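# Copy the cart's three-parcel stack onto the desk

## Task

Build a stack of the same three parcels on the desk, matching the cart's bottom-to-top order. At the end the robot must have released everything and backed away, so the stack stands without help. The robot must not topple or finish leaning; either one counts as failure.

## Robot and tools

ROBOT. LinearBot: an omnidirectional base with a column about 1.75 m high. A carriage slides up it over 1.0 m (lift_m) and carries two identical six-joint arms, left and right, each with a two-finger gripper. Arm bases sit about 0.57 m + lift_m above the floor, with carriage parts hanging about 0.15 m below them. A hand reaches 0.78 m from its shoulder but only about 0.38 m below its arm base. A hand is about 0.16 m long, 0.1 m wide, 0.14 m open. Parked arm: joints 1-6 = 0, 0.05, 0.05, 1.45, 0, 0. Parked, the robot is about 0.95 m wide and 0.7 m long. The strong wheels (7 N m) can shove things.

CAMERAS. carriage_camera is fixed, facing forward and tilted about 20 degrees down. left_wrist_camera and right_wrist_camera look out past the fingertips. Calibration (K, distortion, T_world_to_cam) is given per camera, where world means the base frame; poses can be slightly off, and wrist cameras inherit joint-reading errors.

FRAMES. Base frame: origin on the floor below the base centre, x forward, y left, z up. left_hand and right_hand are reported in it as the midpoint between the finger pads; quat_wxyz rotates base axes into hand axes (hand z runs along the fingers, fingers open along hand y; a hand pointing straight up with joints 1, 5, 6 at 0 reads (1,0,0,0)). Odometry frame = base frame at scene start; base_odometry counts wheel turns only, so slip shows as travel; heading is left-positive, -3.142 to 3.142.

execute_actions. Argument actions: a list holding one action or none (empty list just reports state and images). An action has base, joints, or both; they start together and may finish at different times. base takes exactly one relative command, measured from the base's last reported position: translate_m (metres, forward positive, -2 to 2), strafe_m (metres, left positive, -2 to 2), or rotate_rad (radians, counter-clockwise positive, -6.3 to 6.3). joints is one flat dictionary keyed by joint name, covering both arms, each value an absolute target: lift_m 0 to 1 m; per arm (prefix left_ or right_): joint1_rad -2.617 to 3.054 (yaw about vertical, 0 forward, positive left); joint2_rad 0 to 3.141 (shoulder: 0 upper arm back and level, 1.57 upright, 3.14 forward level); joint3_rad 0 to 3.141 (elbow: 0 folded, 3.14 straight); joint4_rad -1.57 to 1.57 (wrist pitch, positive lifts fingertips); joint5_rad -1.57 to 1.57 (wrist yaw, positive turns fingertips to the RIGHT, opposite to joint 1); joint6_rad -2.094 to 2.094 (roll about the finger axis, positive clockwise seen from the forearm); gripper_m 0 to 0.093 m (pad gap). Done tolerances: lift 0.004, joints 1/5/6 0.02, joints 2/3 0.055, joint 4 0.04, gripper 0.004. Omitted joints or base may still be driving toward older targets. Unknown keys or out-of-range values cause the whole call to be rejected with no motion. cameras: list of carriage_camera, left_wrist_camera, right_wrist_camera, or all; omitted/null means all, [] means none. Arms move at up to 1.8 rad/s (joints 1-3) and 2.7 rad/s (4-6); one action lasts at most 15 s.

wait: seconds 0 to 10; commands nothing, returns state and images. zoom_image: camera plus region [x0, y0, x1, y1] in pixels of that camera's latest full image, top-left origin, at most 504 by 504. read_manual: licence texts only. finished_scene: scene number; ends the scene for good and reports success, so the stack must already be stable and free.

RESULTS. base_status and joint_status describe how each motion of the last accepted action ended: done (for the base, wheels turned the full amount even if slipping; a 1-2 mm move can fall short yet say done), off_target (resting away from target, possibly still pushing; normal for a gripper holding something), contact_stop or time_out (target dropped, holds where it stopped). "joint command not followed" plus a cause line means an arm's targets were blocked by a self-collision check (arm near itself or the other arm); those joints read not_followed and may be retried each action. To escape, move only the blocked arm clear first, then the other in a later call. on_its_own lists uncommanded behaviour; "held at" is the held target, not the position. motor_effort: percent of max, positive toward higher joint values, bracketed number is the peak; readings carry bias and noise. Falling lift effort while descending means a hand or load is resting on something; drive_wheels higher at rest than after a free move means the base is pressing on something. ARM HIT means a hard self-collision. MOTOR HOT warns from 75 °C; OVER-TEMPERATURE FAULT at 90 °C halts that arm 10 s, and at 100 °C the arm goes limp and drops its load; affected keys show limit_stop_at_motor_heat and must be resent. Outstretched arms, even empty, heat quickly.

HAZARDS. Hand readings drift from truth, more at long reach; a level hand sags 10-17 cm under 1 kg, and a fully straight arm may not lift 1 kg. Grip force is about 45-60 N per pad. Arms have no contact stop and will keep pressing, then snap to target once free. Base contact stops come late or not at all; the base may roll about 0.3 m after an arm touches something. After a stopped drive, back off about 0.2 m along the way you came (or turn back), repeat if still pressed. The base can slide under a table edge that the column then strikes; reversing into such an edge can tip the robot. Tipping is likeliest with a high carriage, stretched arms, loads, pulling, or sudden stops; about 1.5 kg per hand with both arms forward can topple it, and only images reveal a lean. Never let the arms collide or press on each other. Loose objects may be nudged briefly by outside pushes. Avoid drops, slams and hard pushes.

Each tool is called after "Emit:" by a JSON object that holds its "api" and its "payload".

## Session

Emit:
{"api": "execute_actions", "payload": {"actions": []}}

Scene clock: 0.00 s.
base_odometry: x=+0.000 y=+0.000 heading=+0.000 (m, m, rad; odometry frame)
base_status: not commanded
joint_positions: lift_m=+0.303 left_joint1_rad=+0.018 left_joint2_rad=+0.041 left_joint3_rad=+0.047 left_joint4_rad=+1.508 left_joint5_rad=-0.019 left_joint6_rad=-0.034 left_gripper_m=+0.095 right_joint1_rad=-0.022 right_joint2_rad=+0.057 right_joint3_rad=+0.023 right_joint4_rad=+1.421 right_joint5_rad=-0.012 right_joint6_rad=+0.026 right_gripper_m=+0.095
joint_status: not commanded
motor_effort: lift_m=+28 drive_wheels=+0 (%)
left_hand: x=+0.2818 y=+0.3210 z=+1.2843 quat_wxyz=(+1.000, -0.010, +0.028, -0.008) (m; base frame)
right_hand: x=+0.3152 y=-0.3164 z=+1.2752 quat_wxyz=(+0.996, -0.004, +0.092, +0.003) (m; base frame)
pictures: carriage_camera, left_wrist_camera, right_wrist_camera
Images, in order (width x height): carriage_camera 504x504, left_wrist_camera 504x504, right_wrist_camera 504x504.

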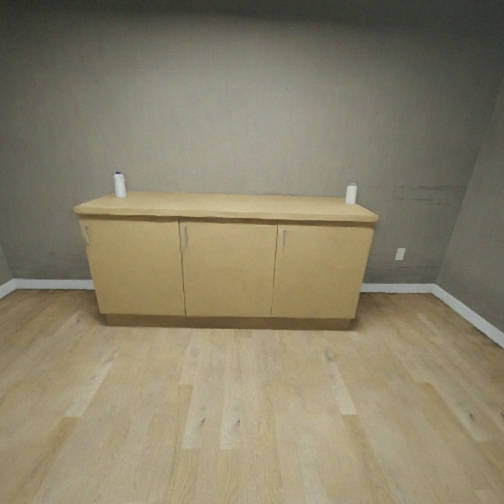

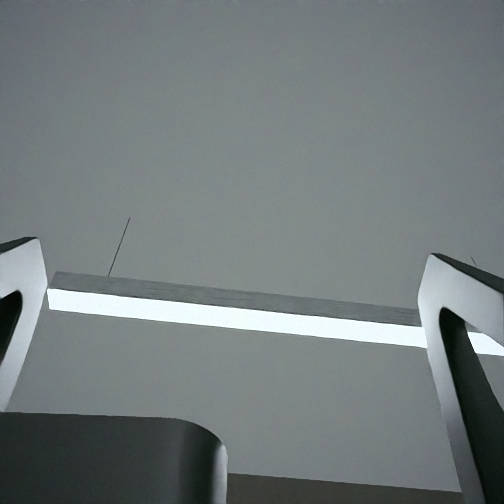

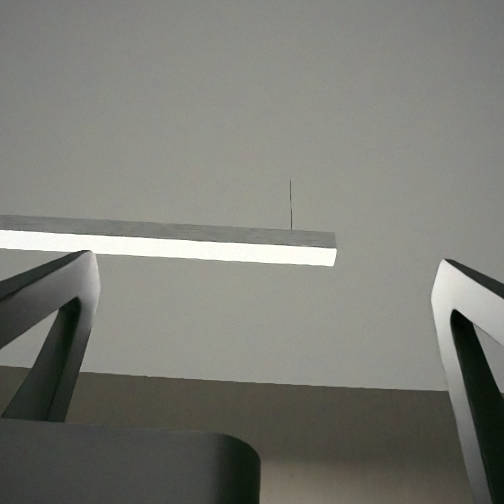

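Emit:
{"api": "execute_actions", "payload": {"actions": [{"base":{"rotate_rad":1.57}}], "cameras": ["carriage_camera"]}}

Emit:
{"api": "execute_actions", "payload": {"actions": [{"base":{"rotate_rad":1.57}}], "cameras": ["carriage_camera"]}}

Emit:
{"api": "execute_actions", "payload": {"actions": [{"base":{"rotate_rad":1.57}}], "cameras": ["carriage_camera"]}}

Scene clock: 6.07 s.
base_odometry: x=+0.000 y=+0.000 heading=+1.570 (m, m, rad; odometry frame)
base_status: done
joint_positions: lift_m=+0.303 left_joint1_rad=+0.018 left_joint2_rad=+0.041 left_joint3_rad=+0.047 left_joint4_rad=+1.508 left_joint5_rad=-0.019 left_joint6_rad=-0.034 left_gripper_m=+0.095 right_joint1_rad=-0.022 right_joint2_rad=+0.057 right_joint3_rad=+0.023 right_joint4_rad=+1.421 right_joint5_rad=-0.012 right_joint6_rad=+0.026 right_gripper_m=+0.095
joint_status: not commanded
motor_effort: lift_m=+30(30) drive_wheels=+9(19) (%)
left_hand: x=+0.2818 y=+0.3210 z=+1.2843 quat_wxyz=(+1.000, -0.010, +0.028, -0.008) (m; base frame)
right_hand: x=+0.3154 y=-0.3164 z=+1.2751 quat_wxyz=(+0.996, -0.004, +0.092, +0.003) (m; base frame)
pictures: carriage_camera
Images, in order (width x height): carriage_camera 504x504.

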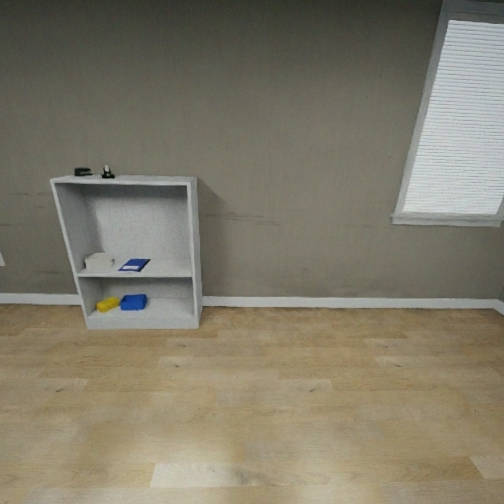

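Scene clock: 9.17 s.
base_odometry: x=+0.000 y=+0.000 heading=+3.139 (m, m, rad; odometry frame)
base_status: done
joint_positions: lift_m=+0.303 left_joint1_rad=+0.018 left_joint2_rad=+0.041 left_joint3_rad=+0.047 left_joint4_rad=+1.508 left_joint5_rad=-0.019 left_joint6_rad=-0.034 left_gripper_m=+0.095 right_joint1_rad=-0.022 right_joint2_rad=+0.057 right_joint3_rad=+0.023 right_joint4_rad=+1.420 right_joint5_rad=-0.012 right_joint6_rad=+0.026 right_gripper_m=+0.095
joint_status: not commanded
motor_effort: lift_m=+28(29) drive_wheels=+9(17) (%)
left_hand: x=+0.2818 y=+0.3210 z=+1.2843 quat_wxyz=(+1.000, -0.010, +0.028, -0.008) (m; base frame)
right_hand: x=+0.3155 y=-0.3164 z=+1.2751 quat_wxyz=(+0.996, -0.004, +0.092, +0.003) (m; base frame)
pictures: carriage_camera
Images, in order (width x height): carriage_camera 504x504.

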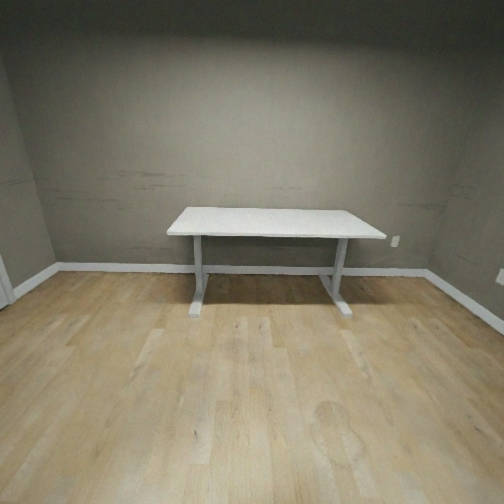

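Scene clock: 12.27 s.
base_odometry: x=+0.000 y=+0.000 heading=-1.575 (m, m, rad; odometry frame)
base_status: done
joint_positions: lift_m=+0.303 left_joint1_rad=+0.018 left_joint2_rad=+0.041 left_joint3_rad=+0.047 left_joint4_rad=+1.508 left_joint5_rad=-0.019 left_joint6_rad=-0.034 left_gripper_m=+0.095 right_joint1_rad=-0.022 right_joint2_rad=+0.057 right_joint3_rad=+0.023 right_joint4_rad=+1.420 right_joint5_rad=-0.012 right_joint6_rad=+0.026 right_gripper_m=+0.095
joint_status: not commanded
motor_effort: lift_m=+28(28) drive_wheels=+9(17) (%)
left_hand: x=+0.2818 y=+0.3210 z=+1.2843 quat_wxyz=(+1.000, -0.010, +0.028, -0.008) (m; base frame)
right_hand: x=+0.3155 y=-0.3164 z=+1.2751 quat_wxyz=(+0.996, -0.004, +0.092, +0.003) (m; base frame)
pictures: carriage_camera
Images, in order (width x height): carriage_camera 504x504.

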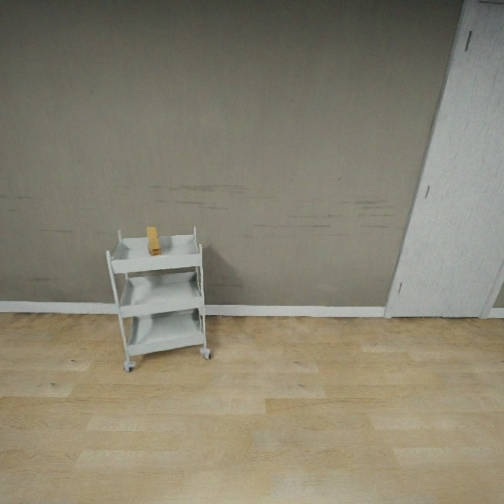

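Emit:
{"api": "execute_actions", "payload": {"actions": [{"base":{"strafe_m":0.4}}], "cameras": []}}

Emit:
{"api": "execute_actions", "payload": {"actions": [{"base":{"translate_m":0.75}}], "cameras": ["carriage_camera"]}}

Emit:
{"api": "zoom_image", "payload": {"camera": "carriage_camera", "region": [80,220,300,440]}}

Scene clock: 17.90 s.
base_odometry: x=+0.400 y=-0.001 heading=-1.573 (m, m, rad; odometry frame)
base_status: done
joint_positions: lift_m=+0.303 left_joint1_rad=+0.018 left_joint2_rad=+0.041 left_joint3_rad=+0.047 left_joint4_rad=+1.508 left_joint5_rad=-0.019 left_joint6_rad=-0.034 left_gripper_m=+0.095 right_joint1_rad=-0.022 right_joint2_rad=+0.057 right_joint3_rad=+0.023 right_joint4_rad=+1.420 right_joint5_rad=-0.012 right_joint6_rad=+0.026 right_gripper_m=+0.095
joint_status: not commanded
motor_effort: lift_m=+30(29) drive_wheels=-4(19) (%)
left_hand: x=+0.2818 y=+0.3210 z=+1.2843 quat_wxyz=(+1.000, -0.010, +0.028, -0.008) (m; base frame)
right_hand: x=+0.3155 y=-0.3164 z=+1.2751 quat_wxyz=(+0.996, -0.004, +0.092, +0.003) (m; base frame)
pictures: none
No camera images: the call's "cameras" was empty. Leave "cameras" out to get every camera's image.

Scene clock: 21.63 s.
base_odometry: x=+0.399 y=-0.751 heading=-1.573 (m, m, rad; odometry frame)
base_status: done
joint_positions: lift_m=+0.303 left_joint1_rad=+0.018 left_joint2_rad=+0.041 left_joint3_rad=+0.047 left_joint4_rad=+1.509 left_joint5_rad=-0.019 left_joint6_rad=-0.034 left_gripper_m=+0.095 right_joint1_rad=-0.022 right_joint2_rad=+0.057 right_joint3_rad=+0.023 right_joint4_rad=+1.420 right_joint5_rad=-0.012 right_joint6_rad=+0.026 right_gripper_m=+0.095
joint_status: not commanded
motor_effort: lift_m=+24(27) drive_wheels=-2(16) (%)
left_hand: x=+0.2815 y=+0.3210 z=+1.2844 quat_wxyz=(+1.000, -0.010, +0.028, -0.008) (m; base frame)
right_hand: x=+0.3155 y=-0.3164 z=+1.2751 quat_wxyz=(+0.996, -0.004, +0.092, +0.003) (m; base frame)
pictures: carriage_camera
Images, in order (width x height): carriage_camera 504x504.

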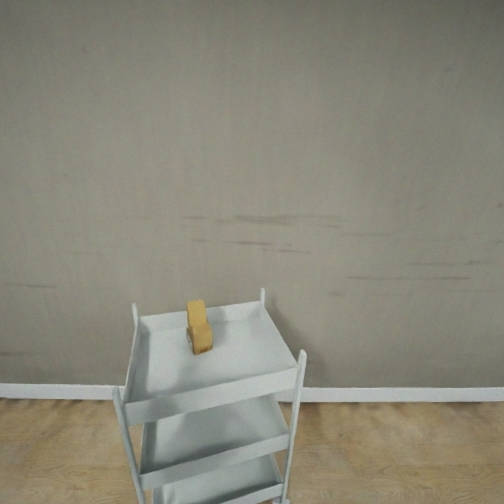

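Region (80, 220, 300, 440) of carriage_camera's 504x504 image, scaled by 2.291, with more detail than that image has.

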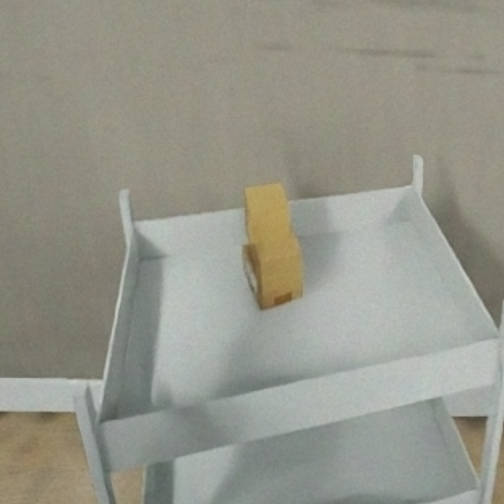

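Emit:
{"api": "execute_actions", "payload": {"actions": [{"base":{"rotate_rad":0.25}}], "cameras": []}}

Emit:
{"api": "execute_actions", "payload": {"actions": [{"base":{"strafe_m":0.27}}], "cameras": []}}

Emit:
{"api": "execute_actions", "payload": {"actions": [{"base":{"translate_m":-0.1},"joints":{"right_joint2_rad":1.9,"right_joint3_rad":1.0,"right_joint4_rad":0.2}}]}}

Scene clock: 29.60 s.
base_odometry: x=+0.399 y=-0.751 heading=-1.323 (m, m, rad; odometry frame)
base_status: done
joint_positions: lift_m=+0.303 left_joint1_rad=+0.018 left_joint2_rad=+0.041 left_joint3_rad=+0.047 left_joint4_rad=+1.508 left_joint5_rad=-0.019 left_joint6_rad=-0.034 left_gripper_m=+0.095 right_joint1_rad=-0.022 right_joint2_rad=+0.057 right_joint3_rad=+0.023 right_joint4_rad=+1.420 right_joint5_rad=-0.012 right_joint6_rad=+0.026 right_gripper_m=+0.095
joint_status: not commanded
motor_effort: lift_m=+31(28) drive_wheels=+12(12) (%)
left_hand: x=+0.2817 y=+0.3210 z=+1.2844 quat_wxyz=(+1.000, -0.010, +0.028, -0.008) (m; base frame)
right_hand: x=+0.3155 y=-0.3164 z=+1.2751 quat_wxyz=(+0.996, -0.004, +0.092, +0.003) (m; base frame)
pictures: none
No camera images: the call's "cameras" was empty. Leave "cameras" out to get every camera's image.

Scene clock: 32.07 s.
base_odometry: x=+0.661 y=-0.684 heading=-1.322 (m, m, rad; odometry frame)
base_status: done
joint_positions: lift_m=+0.303 left_joint1_rad=+0.018 left_joint2_rad=+0.041 left_joint3_rad=+0.047 left_joint4_rad=+1.508 left_joint5_rad=-0.019 left_joint6_rad=-0.034 left_gripper_m=+0.095 right_joint1_rad=-0.022 right_joint2_rad=+0.057 right_joint3_rad=+0.023 right_joint4_rad=+1.420 right_joint5_rad=-0.012 right_joint6_rad=+0.026 right_gripper_m=+0.095
joint_status: not commanded
motor_effort: lift_m=+29(32) drive_wheels=-4(20) (%)
left_hand: x=+0.2817 y=+0.3210 z=+1.2844 quat_wxyz=(+1.000, -0.010, +0.028, -0.008) (m; base frame)
right_hand: x=+0.3155 y=-0.3164 z=+1.2751 quat_wxyz=(+0.996, -0.004, +0.092, +0.003) (m; base frame)
pictures: none
No camera images: the call's "cameras" was empty. Leave "cameras" out to get every camera's image.

Scene clock: 33.97 s.
base_odometry: x=+0.636 y=-0.587 heading=-1.322 (m, m, rad; odometry frame)
base_status: done
joint_positions: lift_m=+0.303 left_joint1_rad=+0.018 left_joint2_rad=+0.041 left_joint3_rad=+0.047 left_joint4_rad=+1.507 left_joint5_rad=-0.019 left_joint6_rad=-0.034 left_gripper_m=+0.095 right_joint1_rad=-0.022 right_joint2_rad=+1.891 right_joint3_rad=+0.996 right_joint4_rad=+0.200 right_joint5_rad=-0.012 right_joint6_rad=+0.026 right_gripper_m=+0.095
joint_status: all done
motor_effort: lift_m=+28(29) drive_wheels=+5(11) (%)
left_hand: x=+0.2819 y=+0.3211 z=+1.2843 quat_wxyz=(+1.000, -0.010, +0.028, -0.008) (m; base frame)
right_hand: x=+0.7588 y=-0.3260 z=+0.9059 quat_wxyz=(+0.424, +0.019, +0.906, +0.006) (m; base frame)
pictures: carriage_camera, left_wrist_camera, right_wrist_camera
camera_calibration (this result's frames):
carriage_camera: T_world_to_cam=[[0.00378341, -0.999048, 0.0434491, -0.0568293], [-0.384507, -0.0415625, -0.922186, 1.23431], [0.923114, -0.0132175, -0.384299, 0.34105], [0, 0, 0, 1]] pos_world=[0.159989, -0.00096642, 1.2718]
left_wrist_camera: T_world_to_cam=[[-0.0640223, -0.996972, 0.0441264, 0.279177], [0.807378, -0.0777347, -0.584891, 0.561038], [0.58655, -0.00181939, 0.809911, -1.07818], [0, 0, 0, 1]] pos_world=[0.197308, 0.319982, 1.18905]
right_wrist_camera: T_world_to_cam=[[0.00582025, -0.999024, -0.04378, -0.28841], [-0.959412, 0.00676541, -0.281928, 0.994637], [0.281949, 0.043644, -0.958436, 0.792562], [0, 0, 0, 1]] pos_world=[0.732483, -0.329448, 1.02741]
Images, in order (width x height): carriage_camera 504x504, left_wrist_camera 504x504, right_wrist_camera 504x504.

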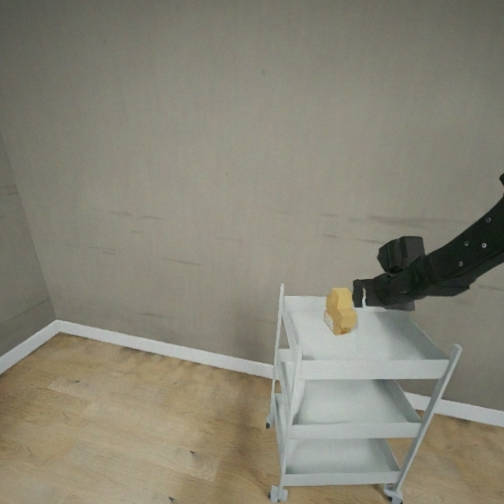

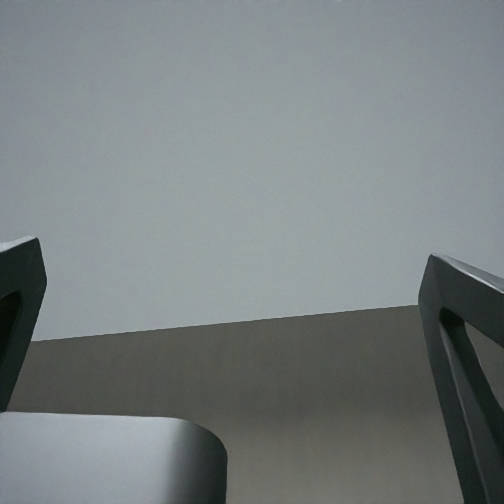

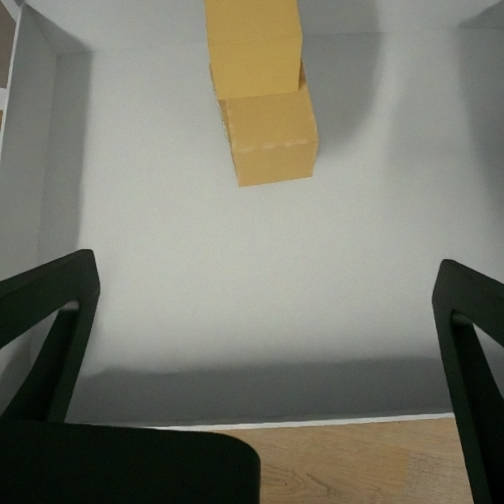

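Emit:
{"api": "execute_actions", "payload": {"actions": [{"base":{"translate_m":0.04},"joints":{"right_joint4_rad":0.4,"lift_m":0.13}}], "cameras": ["carriage_camera","right_wrist_camera"]}}

Emit:
{"api": "zoom_image", "payload": {"camera": "carriage_camera", "region": [260,200,504,400]}}

Scene clock: 38.37 s.
base_odometry: x=+0.646 y=-0.626 heading=-1.322 (m, m, rad; odometry frame)
base_status: done
joint_positions: lift_m=+0.130 left_joint1_rad=+0.018 left_joint2_rad=+0.041 left_joint3_rad=+0.047 left_joint4_rad=+1.507 left_joint5_rad=-0.019 left_joint6_rad=-0.034 left_gripper_m=+0.095 right_joint1_rad=-0.022 right_joint2_rad=+1.892 right_joint3_rad=+0.996 right_joint4_rad=+0.398 right_joint5_rad=-0.012 right_joint6_rad=+0.026 right_gripper_m=+0.095
joint_status: all done
motor_effort: lift_m=+23(24) drive_wheels=+1(8) (%)
left_hand: x=+0.2819 y=+0.3211 z=+1.1116 quat_wxyz=(+1.000, -0.010, +0.028, -0.008) (m; base frame)
right_hand: x=+0.7861 y=-0.3266 z=+0.7728 quat_wxyz=(+0.511, +0.017, +0.860, +0.006) (m; base frame)
pictures: carriage_camera, right_wrist_camera
camera_calibration (this result's frames):
carriage_camera: T_world_to_cam=[[0.00378341, -0.999048, 0.0434491, -0.0493259], [-0.384507, -0.0415625, -0.922186, 1.07506], [0.923114, -0.0132175, -0.384299, 0.274684], [0, 0, 0, 1]] pos_world=[0.159989, -0.00096642, 1.0991]
right_wrist_camera: T_world_to_cam=[[0.0138517, -0.999198, -0.0375788, -0.306145], [-0.885766, 0.00517521, -0.464104, 1.06568], [0.463926, 0.0397146, -0.884983, 0.456267], [0, 0, 0, 1]] pos_world=[0.73651, -0.329535, 0.88687]
Images, in order (width x height): carriage_camera 504x504, right_wrist_camera 504x504.

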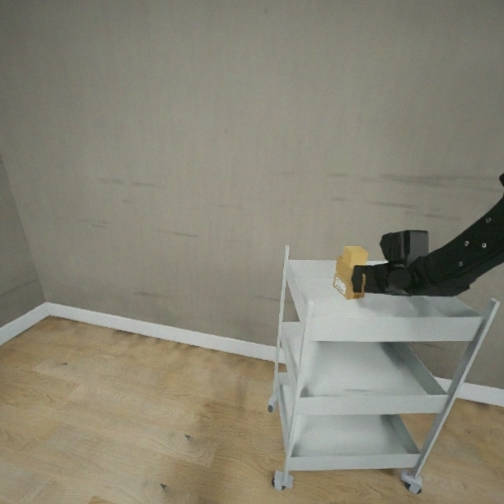

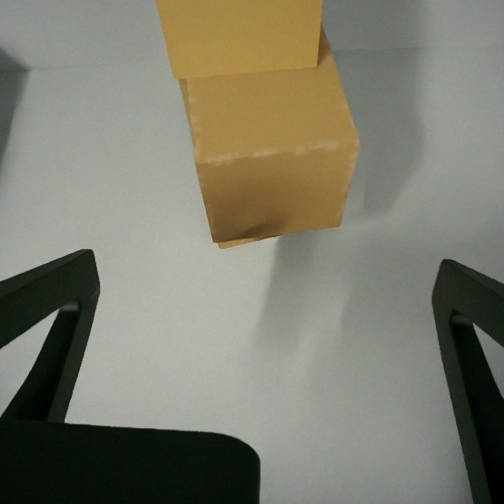

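Region (260, 200, 504, 400) of carriage_camera's 504x504 image, scaled by 2.066, with more detail than that image has; it fills the top 413 rows of this view, and the rest is white.

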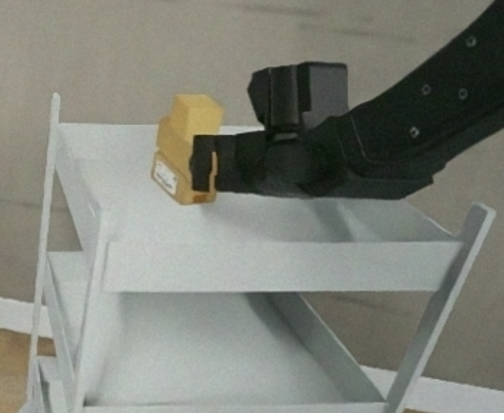

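Emit:
{"api": "execute_actions", "payload": {"actions": [{"base":{"translate_m":0.085},"joints":{"lift_m":0.09}}], "cameras": []}}

Emit:
{"api": "execute_actions", "payload": {"actions": [{"joints":{"lift_m":0.05}}], "cameras": ["carriage_camera","right_wrist_camera"]}}

Emit:
{"api": "zoom_image", "payload": {"camera": "carriage_camera", "region": [260,200,504,400]}}

Scene clock: 43.23 s.
base_odometry: x=+0.667 y=-0.708 heading=-1.321 (m, m, rad; odometry frame)
base_status: done
joint_positions: lift_m=+0.090 left_joint1_rad=+0.018 left_joint2_rad=+0.041 left_joint3_rad=+0.047 left_joint4_rad=+1.508 left_joint5_rad=-0.019 left_joint6_rad=-0.034 left_gripper_m=+0.095 right_joint1_rad=-0.022 right_joint2_rad=+1.894 right_joint3_rad=+0.996 right_joint4_rad=+0.399 right_joint5_rad=-0.012 right_joint6_rad=+0.026 right_gripper_m=+0.095
joint_status: all done
motor_effort: lift_m=+23(29) drive_wheels=-3(7) (%)
left_hand: x=+0.2817 y=+0.3210 z=+1.0716 quat_wxyz=(+1.000, -0.010, +0.028, -0.008) (m; base frame)
right_hand: x=+0.7862 y=-0.3266 z=+0.7325 quat_wxyz=(+0.511, +0.017, +0.860, +0.006) (m; base frame)
pictures: none
No camera images: the call's "cameras" was empty. Leave "cameras" out to get every camera's image.

Scene clock: 43.93 s.
base_odometry: x=+0.667 y=-0.708 heading=-1.321 (m, m, rad; odometry frame)
base_status: not commanded
joint_positions: lift_m=+0.050 left_joint1_rad=+0.018 left_joint2_rad=+0.041 left_joint3_rad=+0.047 left_joint4_rad=+1.508 left_joint5_rad=-0.019 left_joint6_rad=-0.034 left_gripper_m=+0.095 right_joint1_rad=-0.022 right_joint2_rad=+1.895 right_joint3_rad=+0.996 right_joint4_rad=+0.401 right_joint5_rad=-0.012 right_joint6_rad=+0.026 right_gripper_m=+0.095
joint_status: all done
motor_effort: lift_m=+29(27) drive_wheels=-3(3) (%)
left_hand: x=+0.2817 y=+0.3210 z=+1.0316 quat_wxyz=(+1.000, -0.010, +0.028, -0.008) (m; base frame)
right_hand: x=+0.7864 y=-0.3266 z=+0.6921 quat_wxyz=(+0.511, +0.017, +0.860, +0.006) (m; base frame)
pictures: carriage_camera, right_wrist_camera
camera_calibration (this result's frames):
carriage_camera: T_world_to_cam=[[0.00378341, -0.999048, 0.0434491, -0.0458468], [-0.384507, -0.0415625, -0.922186, 1.00121], [0.923114, -0.0132175, -0.384299, 0.243912], [0, 0, 0, 1]] pos_world=[0.159989, -0.00096642, 1.01903]
right_wrist_camera: T_world_to_cam=[[0.013866, -0.999198, -0.0375652, -0.309211], [-0.885589, 0.00517138, -0.464441, 1.02857], [0.464263, 0.0397073, -0.884807, 0.384278], [0, 0, 0, 1]] pos_world=[0.736768, -0.329541, 0.806105]
Images, in order (width x height): carriage_camera 504x504, right_wrist_camera 504x504.

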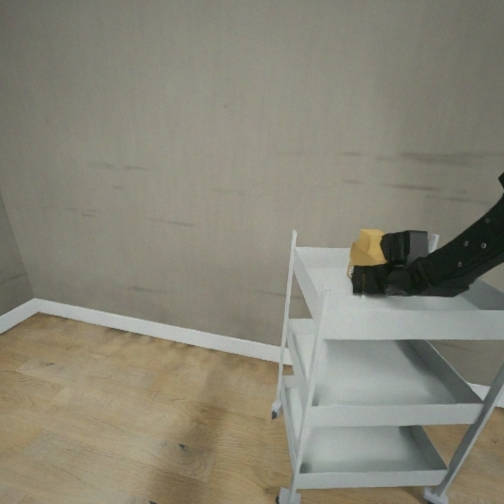

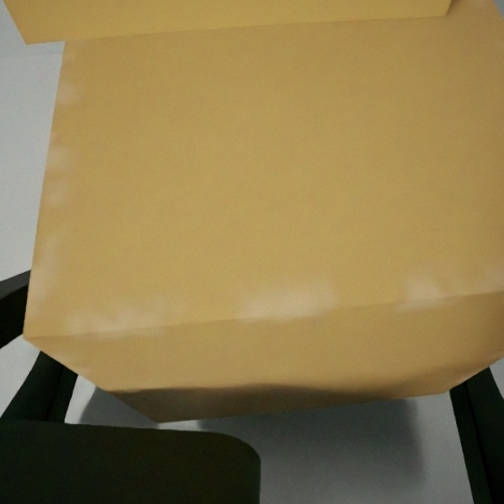

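Region (260, 200, 504, 400) of carriage_camera's 504x504 image, scaled by 2.066, with more detail than that image has; it fills the top 413 rows of this view, and the rest is white.

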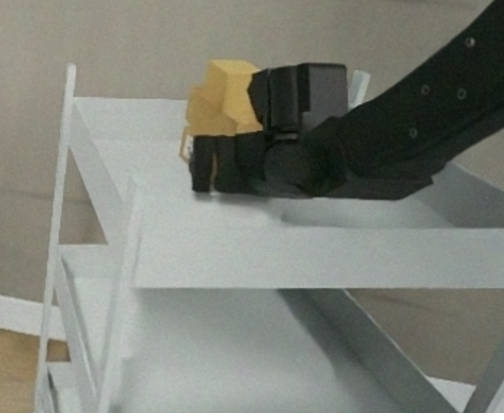

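Emit:
{"api": "execute_actions", "payload": {"actions": [{"base":{"translate_m":0.012}}], "cameras": []}}

Emit:
{"api": "execute_actions", "payload": {"actions": [{"joints":{"right_gripper_m":0.02}}], "cameras": []}}

Emit:
{"api": "execute_actions", "payload": {"actions": [{"joints":{"lift_m":0.25}}], "cameras": ["carriage_camera","right_wrist_camera"]}}

Emit:
{"api": "zoom_image", "payload": {"camera": "carriage_camera", "region": [260,200,504,400]}}

Scene clock: 48.13 s.
base_odometry: x=+0.670 y=-0.720 heading=-1.321 (m, m, rad; odometry frame)
base_status: done
joint_positions: lift_m=+0.050 left_joint1_rad=+0.018 left_joint2_rad=+0.041 left_joint3_rad=+0.047 left_joint4_rad=+1.508 left_joint5_rad=-0.019 left_joint6_rad=-0.034 left_gripper_m=+0.095 right_joint1_rad=-0.022 right_joint2_rad=+1.895 right_joint3_rad=+0.996 right_joint4_rad=+0.401 right_joint5_rad=-0.012 right_joint6_rad=+0.026 right_gripper_m=+0.095
joint_status: not commanded
motor_effort: lift_m=+28(27) drive_wheels=-3(13) (%)
left_hand: x=+0.2817 y=+0.3210 z=+1.0316 quat_wxyz=(+1.000, -0.010, +0.028, -0.008) (m; base frame)
right_hand: x=+0.7864 y=-0.3266 z=+0.6922 quat_wxyz=(+0.511, +0.017, +0.859, +0.006) (m; base frame)
pictures: none
No camera images: the call's "cameras" was empty. Leave "cameras" out to get every camera's image.

Scene clock: 48.80 s.
base_odometry: x=+0.670 y=-0.720 heading=-1.321 (m, m, rad; odometry frame)
base_status: not commanded
joint_positions: lift_m=+0.050 left_joint1_rad=+0.018 left_joint2_rad=+0.041 left_joint3_rad=+0.047 left_joint4_rad=+1.508 left_joint5_rad=-0.019 left_joint6_rad=-0.034 left_gripper_m=+0.095 right_joint1_rad=-0.022 right_joint2_rad=+1.895 right_joint3_rad=+0.996 right_joint4_rad=+0.401 right_joint5_rad=-0.010 right_joint6_rad=+0.026 right_gripper_m=+0.061
joint_status: right_gripper_m off_target (ended at +0.061, target +0.020)
motor_effort: lift_m=+25(26) drive_wheels=-3(3) (%)
left_hand: x=+0.2817 y=+0.3210 z=+1.0316 quat_wxyz=(+1.000, -0.010, +0.028, -0.008) (m; base frame)
right_hand: x=+0.7864 y=-0.3269 z=+0.6922 quat_wxyz=(+0.511, +0.018, +0.859, +0.006) (m; base frame)
pictures: none
No camera images: the call's "cameras" was empty. Leave "cameras" out to get every camera's image.

Scene clock: 50.13 s.
base_odometry: x=+0.670 y=-0.720 heading=-1.321 (m, m, rad; odometry frame)
base_status: not commanded
joint_positions: lift_m=+0.250 left_joint1_rad=+0.018 left_joint2_rad=+0.041 left_joint3_rad=+0.047 left_joint4_rad=+1.508 left_joint5_rad=-0.019 left_joint6_rad=-0.034 left_gripper_m=+0.095 right_joint1_rad=-0.022 right_joint2_rad=+1.907 right_joint3_rad=+0.996 right_joint4_rad=+0.361 right_joint5_rad=-0.010 right_joint6_rad=+0.026 right_gripper_m=+0.061
joint_status: all done
motor_effort: lift_m=+29(37) drive_wheels=+8(3) (%)
left_hand: x=+0.2817 y=+0.3210 z=+1.2312 quat_wxyz=(+1.000, -0.010, +0.028, -0.008) (m; base frame)
right_hand: x=+0.7811 y=-0.3267 z=+0.8773 quat_wxyz=(+0.488, +0.018, +0.872, +0.006) (m; base frame)
pictures: carriage_camera, right_wrist_camera
camera_calibration (this result's frames):
carriage_camera: T_world_to_cam=[[0.00378341, -0.999048, 0.0434491, -0.0545202], [-0.384507, -0.0415625, -0.922186, 1.1853], [0.923114, -0.0132175, -0.384299, 0.320626], [0, 0, 0, 1]] pos_world=[0.159989, -0.00096642, 1.21865]
right_wrist_camera: T_world_to_cam=[[0.0105707, -0.999201, -0.0385551, -0.298887], [-0.908476, 0.00651364, -0.417886, 1.08739], [0.417803, 0.0394437, -0.907681, 0.606887], [0, 0, 0, 1]] pos_world=[0.737468, -0.329668, 0.993741]
Images, in order (width x height): carriage_camera 504x504, right_wrist_camera 504x504.

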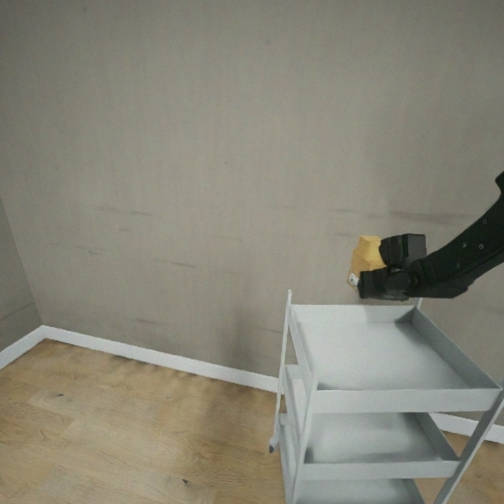

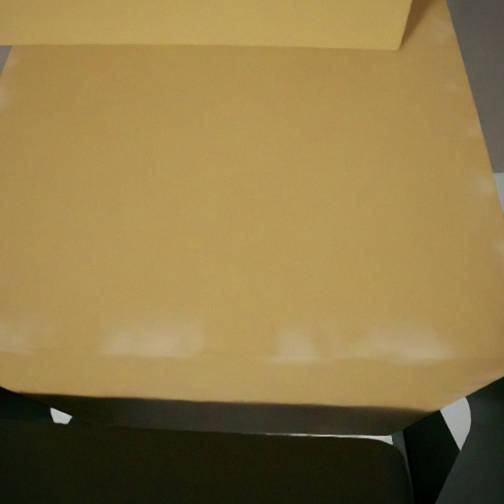

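Region (260, 200, 504, 400) of carriage_camera's 504x504 image, scaled by 2.066, with more detail than that image has; it fills the top 413 rows of this view, and the rest is white.

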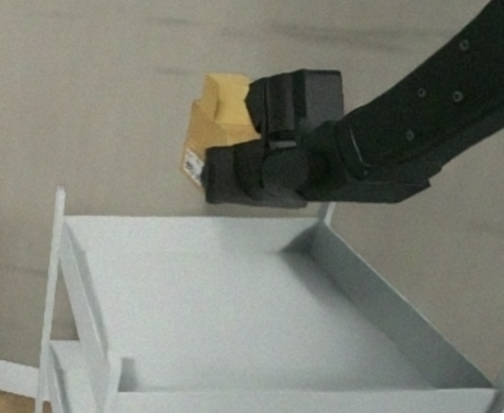

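Emit:
{"api": "execute_actions", "payload": {"actions": [{"base":{"translate_m":-0.5},"joints":{"right_joint4_rad":0.5}}], "cameras": []}}

Emit:
{"api": "execute_actions", "payload": {"actions": [{"base":{"rotate_rad":-0.6}}], "cameras": []}}

Emit:
{"api": "execute_actions", "payload": {"actions": [{"base":{"rotate_rad":-0.6}}], "cameras": []}}

Emit:
{"api": "execute_actions", "payload": {"actions": [{"base":{"rotate_rad":-0.62}}], "cameras": []}}

Emit:
{"api": "execute_actions", "payload": {"actions": [{"base":{"translate_m":1.5}}], "cameras": ["carriage_camera","right_wrist_camera"]}}

Scene clock: 57.57 s.
base_odometry: x=+0.547 y=-0.235 heading=-1.321 (m, m, rad; odometry frame)
base_status: done
joint_positions: lift_m=+0.250 left_joint1_rad=+0.018 left_joint2_rad=+0.041 left_joint3_rad=+0.047 left_joint4_rad=+1.508 left_joint5_rad=-0.019 left_joint6_rad=-0.034 left_gripper_m=+0.095 right_joint1_rad=-0.022 right_joint2_rad=+1.907 right_joint3_rad=+0.996 right_joint4_rad=+0.449 right_joint5_rad=-0.010 right_joint6_rad=+0.026 right_gripper_m=+0.061
joint_status: right_joint4_rad off_target (ended at +0.449, target +0.500)
motor_effort: lift_m=+31(30) drive_wheels=+2(16) (%)
left_hand: x=+0.2817 y=+0.3210 z=+1.2312 quat_wxyz=(+1.000, -0.010, +0.028, -0.008) (m; base frame)
right_hand: x=+0.7916 y=-0.3270 z=+0.8963 quat_wxyz=(+0.526, +0.018, +0.850, +0.006) (m; base frame)
pictures: none
No camera images: the call's "cameras" was empty. Leave "cameras" out to get every camera's image.

Scene clock: 59.60 s.
base_odometry: x=+0.546 y=-0.235 heading=-1.920 (m, m, rad; odometry frame)
base_status: done
joint_positions: lift_m=+0.250 left_joint1_rad=+0.018 left_joint2_rad=+0.041 left_joint3_rad=+0.047 left_joint4_rad=+1.508 left_joint5_rad=-0.019 left_joint6_rad=-0.034 left_gripper_m=+0.095 right_joint1_rad=-0.026 right_joint2_rad=+1.907 right_joint3_rad=+0.996 right_joint4_rad=+0.450 right_joint5_rad=-0.010 right_joint6_rad=+0.026 right_gripper_m=+0.061
joint_status: not commanded
motor_effort: lift_m=+31(30) drive_wheels=+10(17) (%)
left_hand: x=+0.2817 y=+0.3210 z=+1.2312 quat_wxyz=(+1.000, -0.010, +0.028, -0.008) (m; base frame)
right_hand: x=+0.7916 y=-0.3292 z=+0.8964 quat_wxyz=(+0.527, +0.019, +0.850, +0.004) (m; base frame)
pictures: none
No camera images: the call's "cameras" was empty. Leave "cameras" out to get every camera's image.

Scene clock: 61.63 s.
base_odometry: x=+0.546 y=-0.236 heading=-2.520 (m, m, rad; odometry frame)
base_status: done
joint_positions: lift_m=+0.250 left_joint1_rad=+0.018 left_joint2_rad=+0.041 left_joint3_rad=+0.047 left_joint4_rad=+1.508 left_joint5_rad=-0.019 left_joint6_rad=-0.034 left_gripper_m=+0.095 right_joint1_rad=-0.025 right_joint2_rad=+1.907 right_joint3_rad=+0.996 right_joint4_rad=+0.450 right_joint5_rad=-0.010 right_joint6_rad=+0.026 right_gripper_m=+0.061
joint_status: not commanded
motor_effort: lift_m=+30(29) drive_wheels=+10(17) (%)
left_hand: x=+0.2817 y=+0.3210 z=+1.2312 quat_wxyz=(+1.000, -0.010, +0.028, -0.008) (m; base frame)
right_hand: x=+0.7916 y=-0.3290 z=+0.8964 quat_wxyz=(+0.527, +0.019, +0.850, +0.004) (m; base frame)
pictures: none
No camera images: the call's "cameras" was empty. Leave "cameras" out to get every camera's image.

Scene clock: 63.70 s.
base_odometry: x=+0.546 y=-0.236 heading=-3.139 (m, m, rad; odometry frame)
base_status: done
joint_positions: lift_m=+0.250 left_joint1_rad=+0.018 left_joint2_rad=+0.041 left_joint3_rad=+0.047 left_joint4_rad=+1.508 left_joint5_rad=-0.019 left_joint6_rad=-0.034 left_gripper_m=+0.095 right_joint1_rad=-0.025 right_joint2_rad=+1.907 right_joint3_rad=+0.996 right_joint4_rad=+0.450 right_joint5_rad=-0.010 right_joint6_rad=+0.026 right_gripper_m=+0.061
joint_status: not commanded
motor_effort: lift_m=+28(30) drive_wheels=+10(17) (%)
left_hand: x=+0.2817 y=+0.3210 z=+1.2312 quat_wxyz=(+1.000, -0.010, +0.028, -0.008) (m; base frame)
right_hand: x=+0.7916 y=-0.3288 z=+0.8964 quat_wxyz=(+0.527, +0.019, +0.850, +0.005) (m; base frame)
pictures: none
No camera images: the call's "cameras" was empty. Leave "cameras" out to get every camera's image.

Scene clock: 69.00 s.
base_odometry: x=-0.954 y=-0.236 heading=-3.141 (m, m, rad; odometry frame)
base_status: done
joint_positions: lift_m=+0.250 left_joint1_rad=+0.018 left_joint2_rad=+0.041 left_joint3_rad=+0.047 left_joint4_rad=+1.508 left_joint5_rad=-0.019 left_joint6_rad=-0.034 left_gripper_m=+0.095 right_joint1_rad=-0.025 right_joint2_rad=+1.907 right_joint3_rad=+0.996 right_joint4_rad=+0.450 right_joint5_rad=-0.010 right_joint6_rad=+0.026 right_gripper_m=+0.061
joint_status: not commanded
motor_effort: lift_m=+32(30) drive_wheels=-5(24) (%)
left_hand: x=+0.2816 y=+0.3210 z=+1.2312 quat_wxyz=(+1.000, -0.010, +0.028, -0.008) (m; base frame)
right_hand: x=+0.7916 y=-0.3288 z=+0.8964 quat_wxyz=(+0.527, +0.019, +0.850, +0.005) (m; base frame)
pictures: carriage_camera, right_wrist_camera
camera_calibration (this result's frames):
carriage_camera: T_world_to_cam=[[0.00378341, -0.999048, 0.0434491, -0.0545202], [-0.384507, -0.0415625, -0.922186, 1.1853], [0.923114, -0.0132175, -0.384299, 0.320626], [0, 0, 0, 1]] pos_world=[0.159989, -0.00096642, 1.21865]
right_wrist_camera: T_world_to_cam=[[0.0100931, -0.999323, -0.0353804, -0.302863], [-0.86778, 0.00882684, -0.496871, 1.14432], [0.496846, 0.0357173, -0.867103, 0.519734], [0, 0, 0, 1]] pos_world=[0.737845, -0.331322, 1.00853]
Images, in order (width x height): carriage_camera 504x504, right_wrist_camera 504x504.

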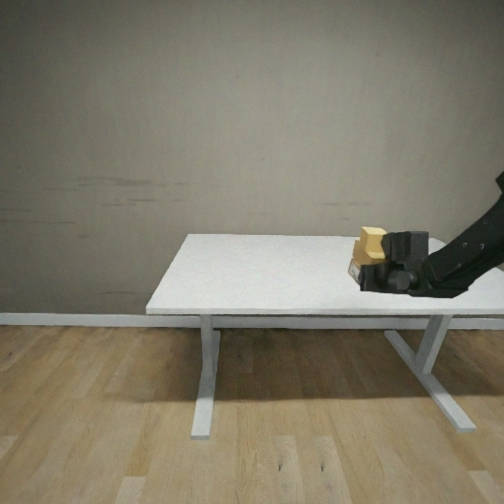

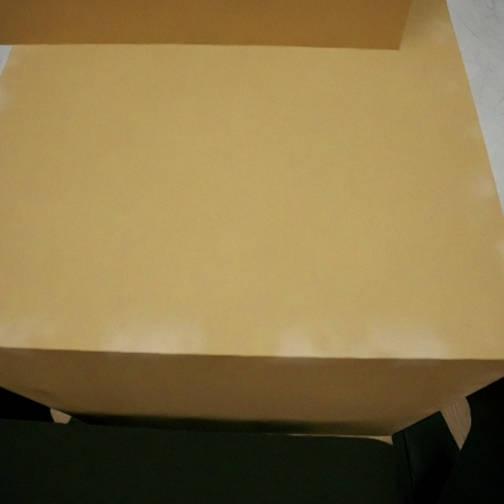

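Emit:
{"api": "execute_actions", "payload": {"actions": [{"base":{"translate_m":0.3},"joints":{"lift_m":0.14}}], "cameras": []}}

Emit:
{"api": "execute_actions", "payload": {"actions": [{"joints":{"lift_m":0.115}}], "cameras": []}}

Emit:
{"api": "execute_actions", "payload": {"actions": [{"joints":{"lift_m":0.095}}], "cameras": ["carriage_camera"]}}

Scene clock: 74.63 s.
base_odometry: x=-1.254 y=-0.236 heading=+3.142 (m, m, rad; odometry frame)
base_status: done
joint_positions: lift_m=+0.140 left_joint1_rad=+0.018 left_joint2_rad=+0.041 left_joint3_rad=+0.047 left_joint4_rad=+1.508 left_joint5_rad=-0.019 left_joint6_rad=-0.034 left_gripper_m=+0.095 right_joint1_rad=-0.024 right_joint2_rad=+1.906 right_joint3_rad=+0.996 right_joint4_rad=+0.447 right_joint5_rad=-0.010 right_joint6_rad=+0.026 right_gripper_m=+0.061
joint_status: all done
motor_effort: lift_m=+26(25) drive_wheels=-5(19) (%)
left_hand: x=+0.2816 y=+0.3210 z=+1.1216 quat_wxyz=(+1.000, -0.010, +0.028, -0.008) (m; base frame)
right_hand: x=+0.7914 y=-0.3282 z=+0.7864 quat_wxyz=(+0.526, +0.019, +0.850, +0.005) (m; base frame)
pictures: none
No camera images: the call's "cameras" was empty. Leave "cameras" out to get every camera's image.

Scene clock: 75.33 s.
base_odometry: x=-1.254 y=-0.236 heading=+3.142 (m, m, rad; odometry frame)
base_status: not commanded
joint_positions: lift_m=+0.115 left_joint1_rad=+0.018 left_joint2_rad=+0.041 left_joint3_rad=+0.047 left_joint4_rad=+1.508 left_joint5_rad=-0.019 left_joint6_rad=-0.034 left_gripper_m=+0.095 right_joint1_rad=-0.024 right_joint2_rad=+1.911 right_joint3_rad=+0.996 right_joint4_rad=+0.446 right_joint5_rad=-0.010 right_joint6_rad=+0.026 right_gripper_m=+0.061
joint_status: all done
motor_effort: lift_m=+25(26) drive_wheels=-4(5) (%)
left_hand: x=+0.2816 y=+0.3210 z=+1.0966 quat_wxyz=(+1.000, -0.010, +0.028, -0.008) (m; base frame)
right_hand: x=+0.7912 y=-0.3282 z=+0.7590 quat_wxyz=(+0.523, +0.019, +0.852, +0.005) (m; base frame)
pictures: none
No camera images: the call's "cameras" was empty. Leave "cameras" out to get every camera's image.

Scene clock: 75.90 s.
base_odometry: x=-1.254 y=-0.236 heading=+3.142 (m, m, rad; odometry frame)
base_status: not commanded
joint_positions: lift_m=+0.095 left_joint1_rad=+0.018 left_joint2_rad=+0.041 left_joint3_rad=+0.047 left_joint4_rad=+1.508 left_joint5_rad=-0.019 left_joint6_rad=-0.034 left_gripper_m=+0.095 right_joint1_rad=-0.024 right_joint2_rad=+1.909 right_joint3_rad=+0.996 right_joint4_rad=+0.492 right_joint5_rad=-0.009 right_joint6_rad=+0.025 right_gripper_m=+0.061
joint_status: all done
on_its_own: right_joint4_rad moved +0.046 to your old target +0.500
motor_effort: lift_m=+24(27) drive_wheels=+10(4) (%)
left_hand: x=+0.2816 y=+0.3210 z=+1.0767 quat_wxyz=(+1.000, -0.010, +0.028, -0.008) (m; base frame)
right_hand: x=+0.7960 y=-0.3285 z=+0.7502 quat_wxyz=(+0.544, +0.018, +0.839, +0.004) (m; base frame)
pictures: carriage_camera
camera_calibration (this result's frames):
carriage_camera: T_world_to_cam=[[0.00378341, -0.999048, 0.0434491, -0.0478066], [-0.384507, -0.0415625, -0.922186, 1.04281], [0.923114, -0.0132175, -0.384299, 0.261245], [0, 0, 0, 1]] pos_world=[0.159989, -0.00096642, 1.06414]
Images, in order (width x height): carriage_camera 504x504.

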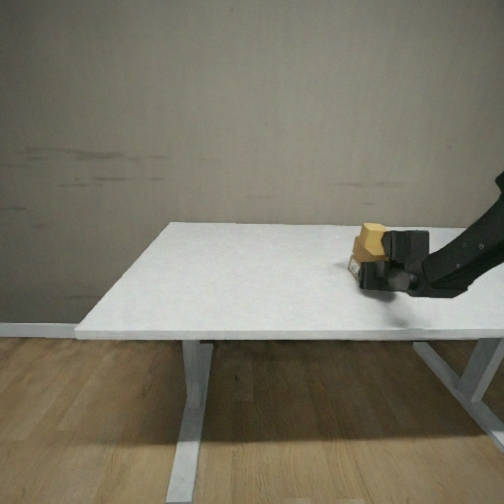

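Emit:
{"api": "execute_actions", "payload": {"actions": [{"joints":{"right_gripper_m":0.093}}], "cameras": []}}

Emit:
{"api": "execute_actions", "payload": {"actions": [{"base":{"translate_m":-0.35}}], "cameras": ["carriage_camera"]}}

Emit:
{"api": "finished_scene", "payload": {"scene": 1}}

Scene clock: 80.23 s.
base_odometry: x=-1.254 y=-0.236 heading=+3.142 (m, m, rad; odometry frame)
base_status: not commanded
joint_positions: lift_m=+0.095 left_joint1_rad=+0.018 left_joint2_rad=+0.041 left_joint3_rad=+0.047 left_joint4_rad=+1.508 left_joint5_rad=-0.019 left_joint6_rad=-0.034 left_gripper_m=+0.095 right_joint1_rad=-0.024 right_joint2_rad=+1.909 right_joint3_rad=+0.996 right_joint4_rad=+0.493 right_joint5_rad=-0.009 right_joint6_rad=+0.025 right_gripper_m=+0.093
joint_status: all done
motor_effort: lift_m=+26(24) drive_wheels=+10(10) (%)
left_hand: x=+0.2816 y=+0.3210 z=+1.0767 quat_wxyz=(+1.000, -0.010, +0.028, -0.008) (m; base frame)
right_hand: x=+0.7962 y=-0.3285 z=+0.7505 quat_wxyz=(+0.544, +0.018, +0.839, +0.004) (m; base frame)
pictures: none
No camera images: the call's "cameras" was empty. Leave "cameras" out to get every camera's image.

Scene clock: 82.97 s.
base_odometry: x=-0.904 y=-0.236 heading=+3.140 (m, m, rad; odometry frame)
base_status: done
joint_positions: lift_m=+0.095 left_joint1_rad=+0.018 left_joint2_rad=+0.041 left_joint3_rad=+0.047 left_joint4_rad=+1.506 left_joint5_rad=-0.019 left_joint6_rad=-0.034 left_gripper_m=+0.095 right_joint1_rad=-0.022 right_joint2_rad=+1.909 right_joint3_rad=+0.996 right_joint4_rad=+0.501 right_joint5_rad=-0.009 right_joint6_rad=+0.025 right_gripper_m=+0.093
joint_status: not commanded
motor_effort: lift_m=+23(23) drive_wheels=-5(24) (%)
left_hand: x=+0.2821 y=+0.3211 z=+1.0767 quat_wxyz=(+0.999, -0.010, +0.029, -0.008) (m; base frame)
right_hand: x=+0.7970 y=-0.3273 z=+0.7523 quat_wxyz=(+0.547, +0.017, +0.837, +0.005) (m; base frame)
pictures: carriage_camera
camera_calibration (this result's frames):
carriage_camera: T_world_to_cam=[[0.00378341, -0.999048, 0.0434491, -0.0478066], [-0.384507, -0.0415625, -0.922186, 1.04281], [0.923114, -0.0132175, -0.384299, 0.261245], [0, 0, 0, 1]] pos_world=[0.159989, -0.00096642, 1.06414]
Images, in order (width x height): carriage_camera 504x504.

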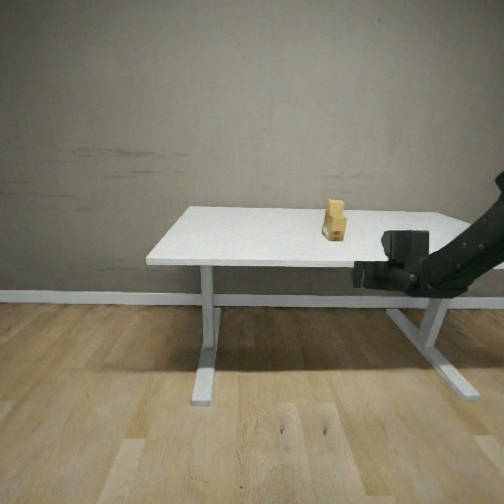

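The scene is finished: the task was done.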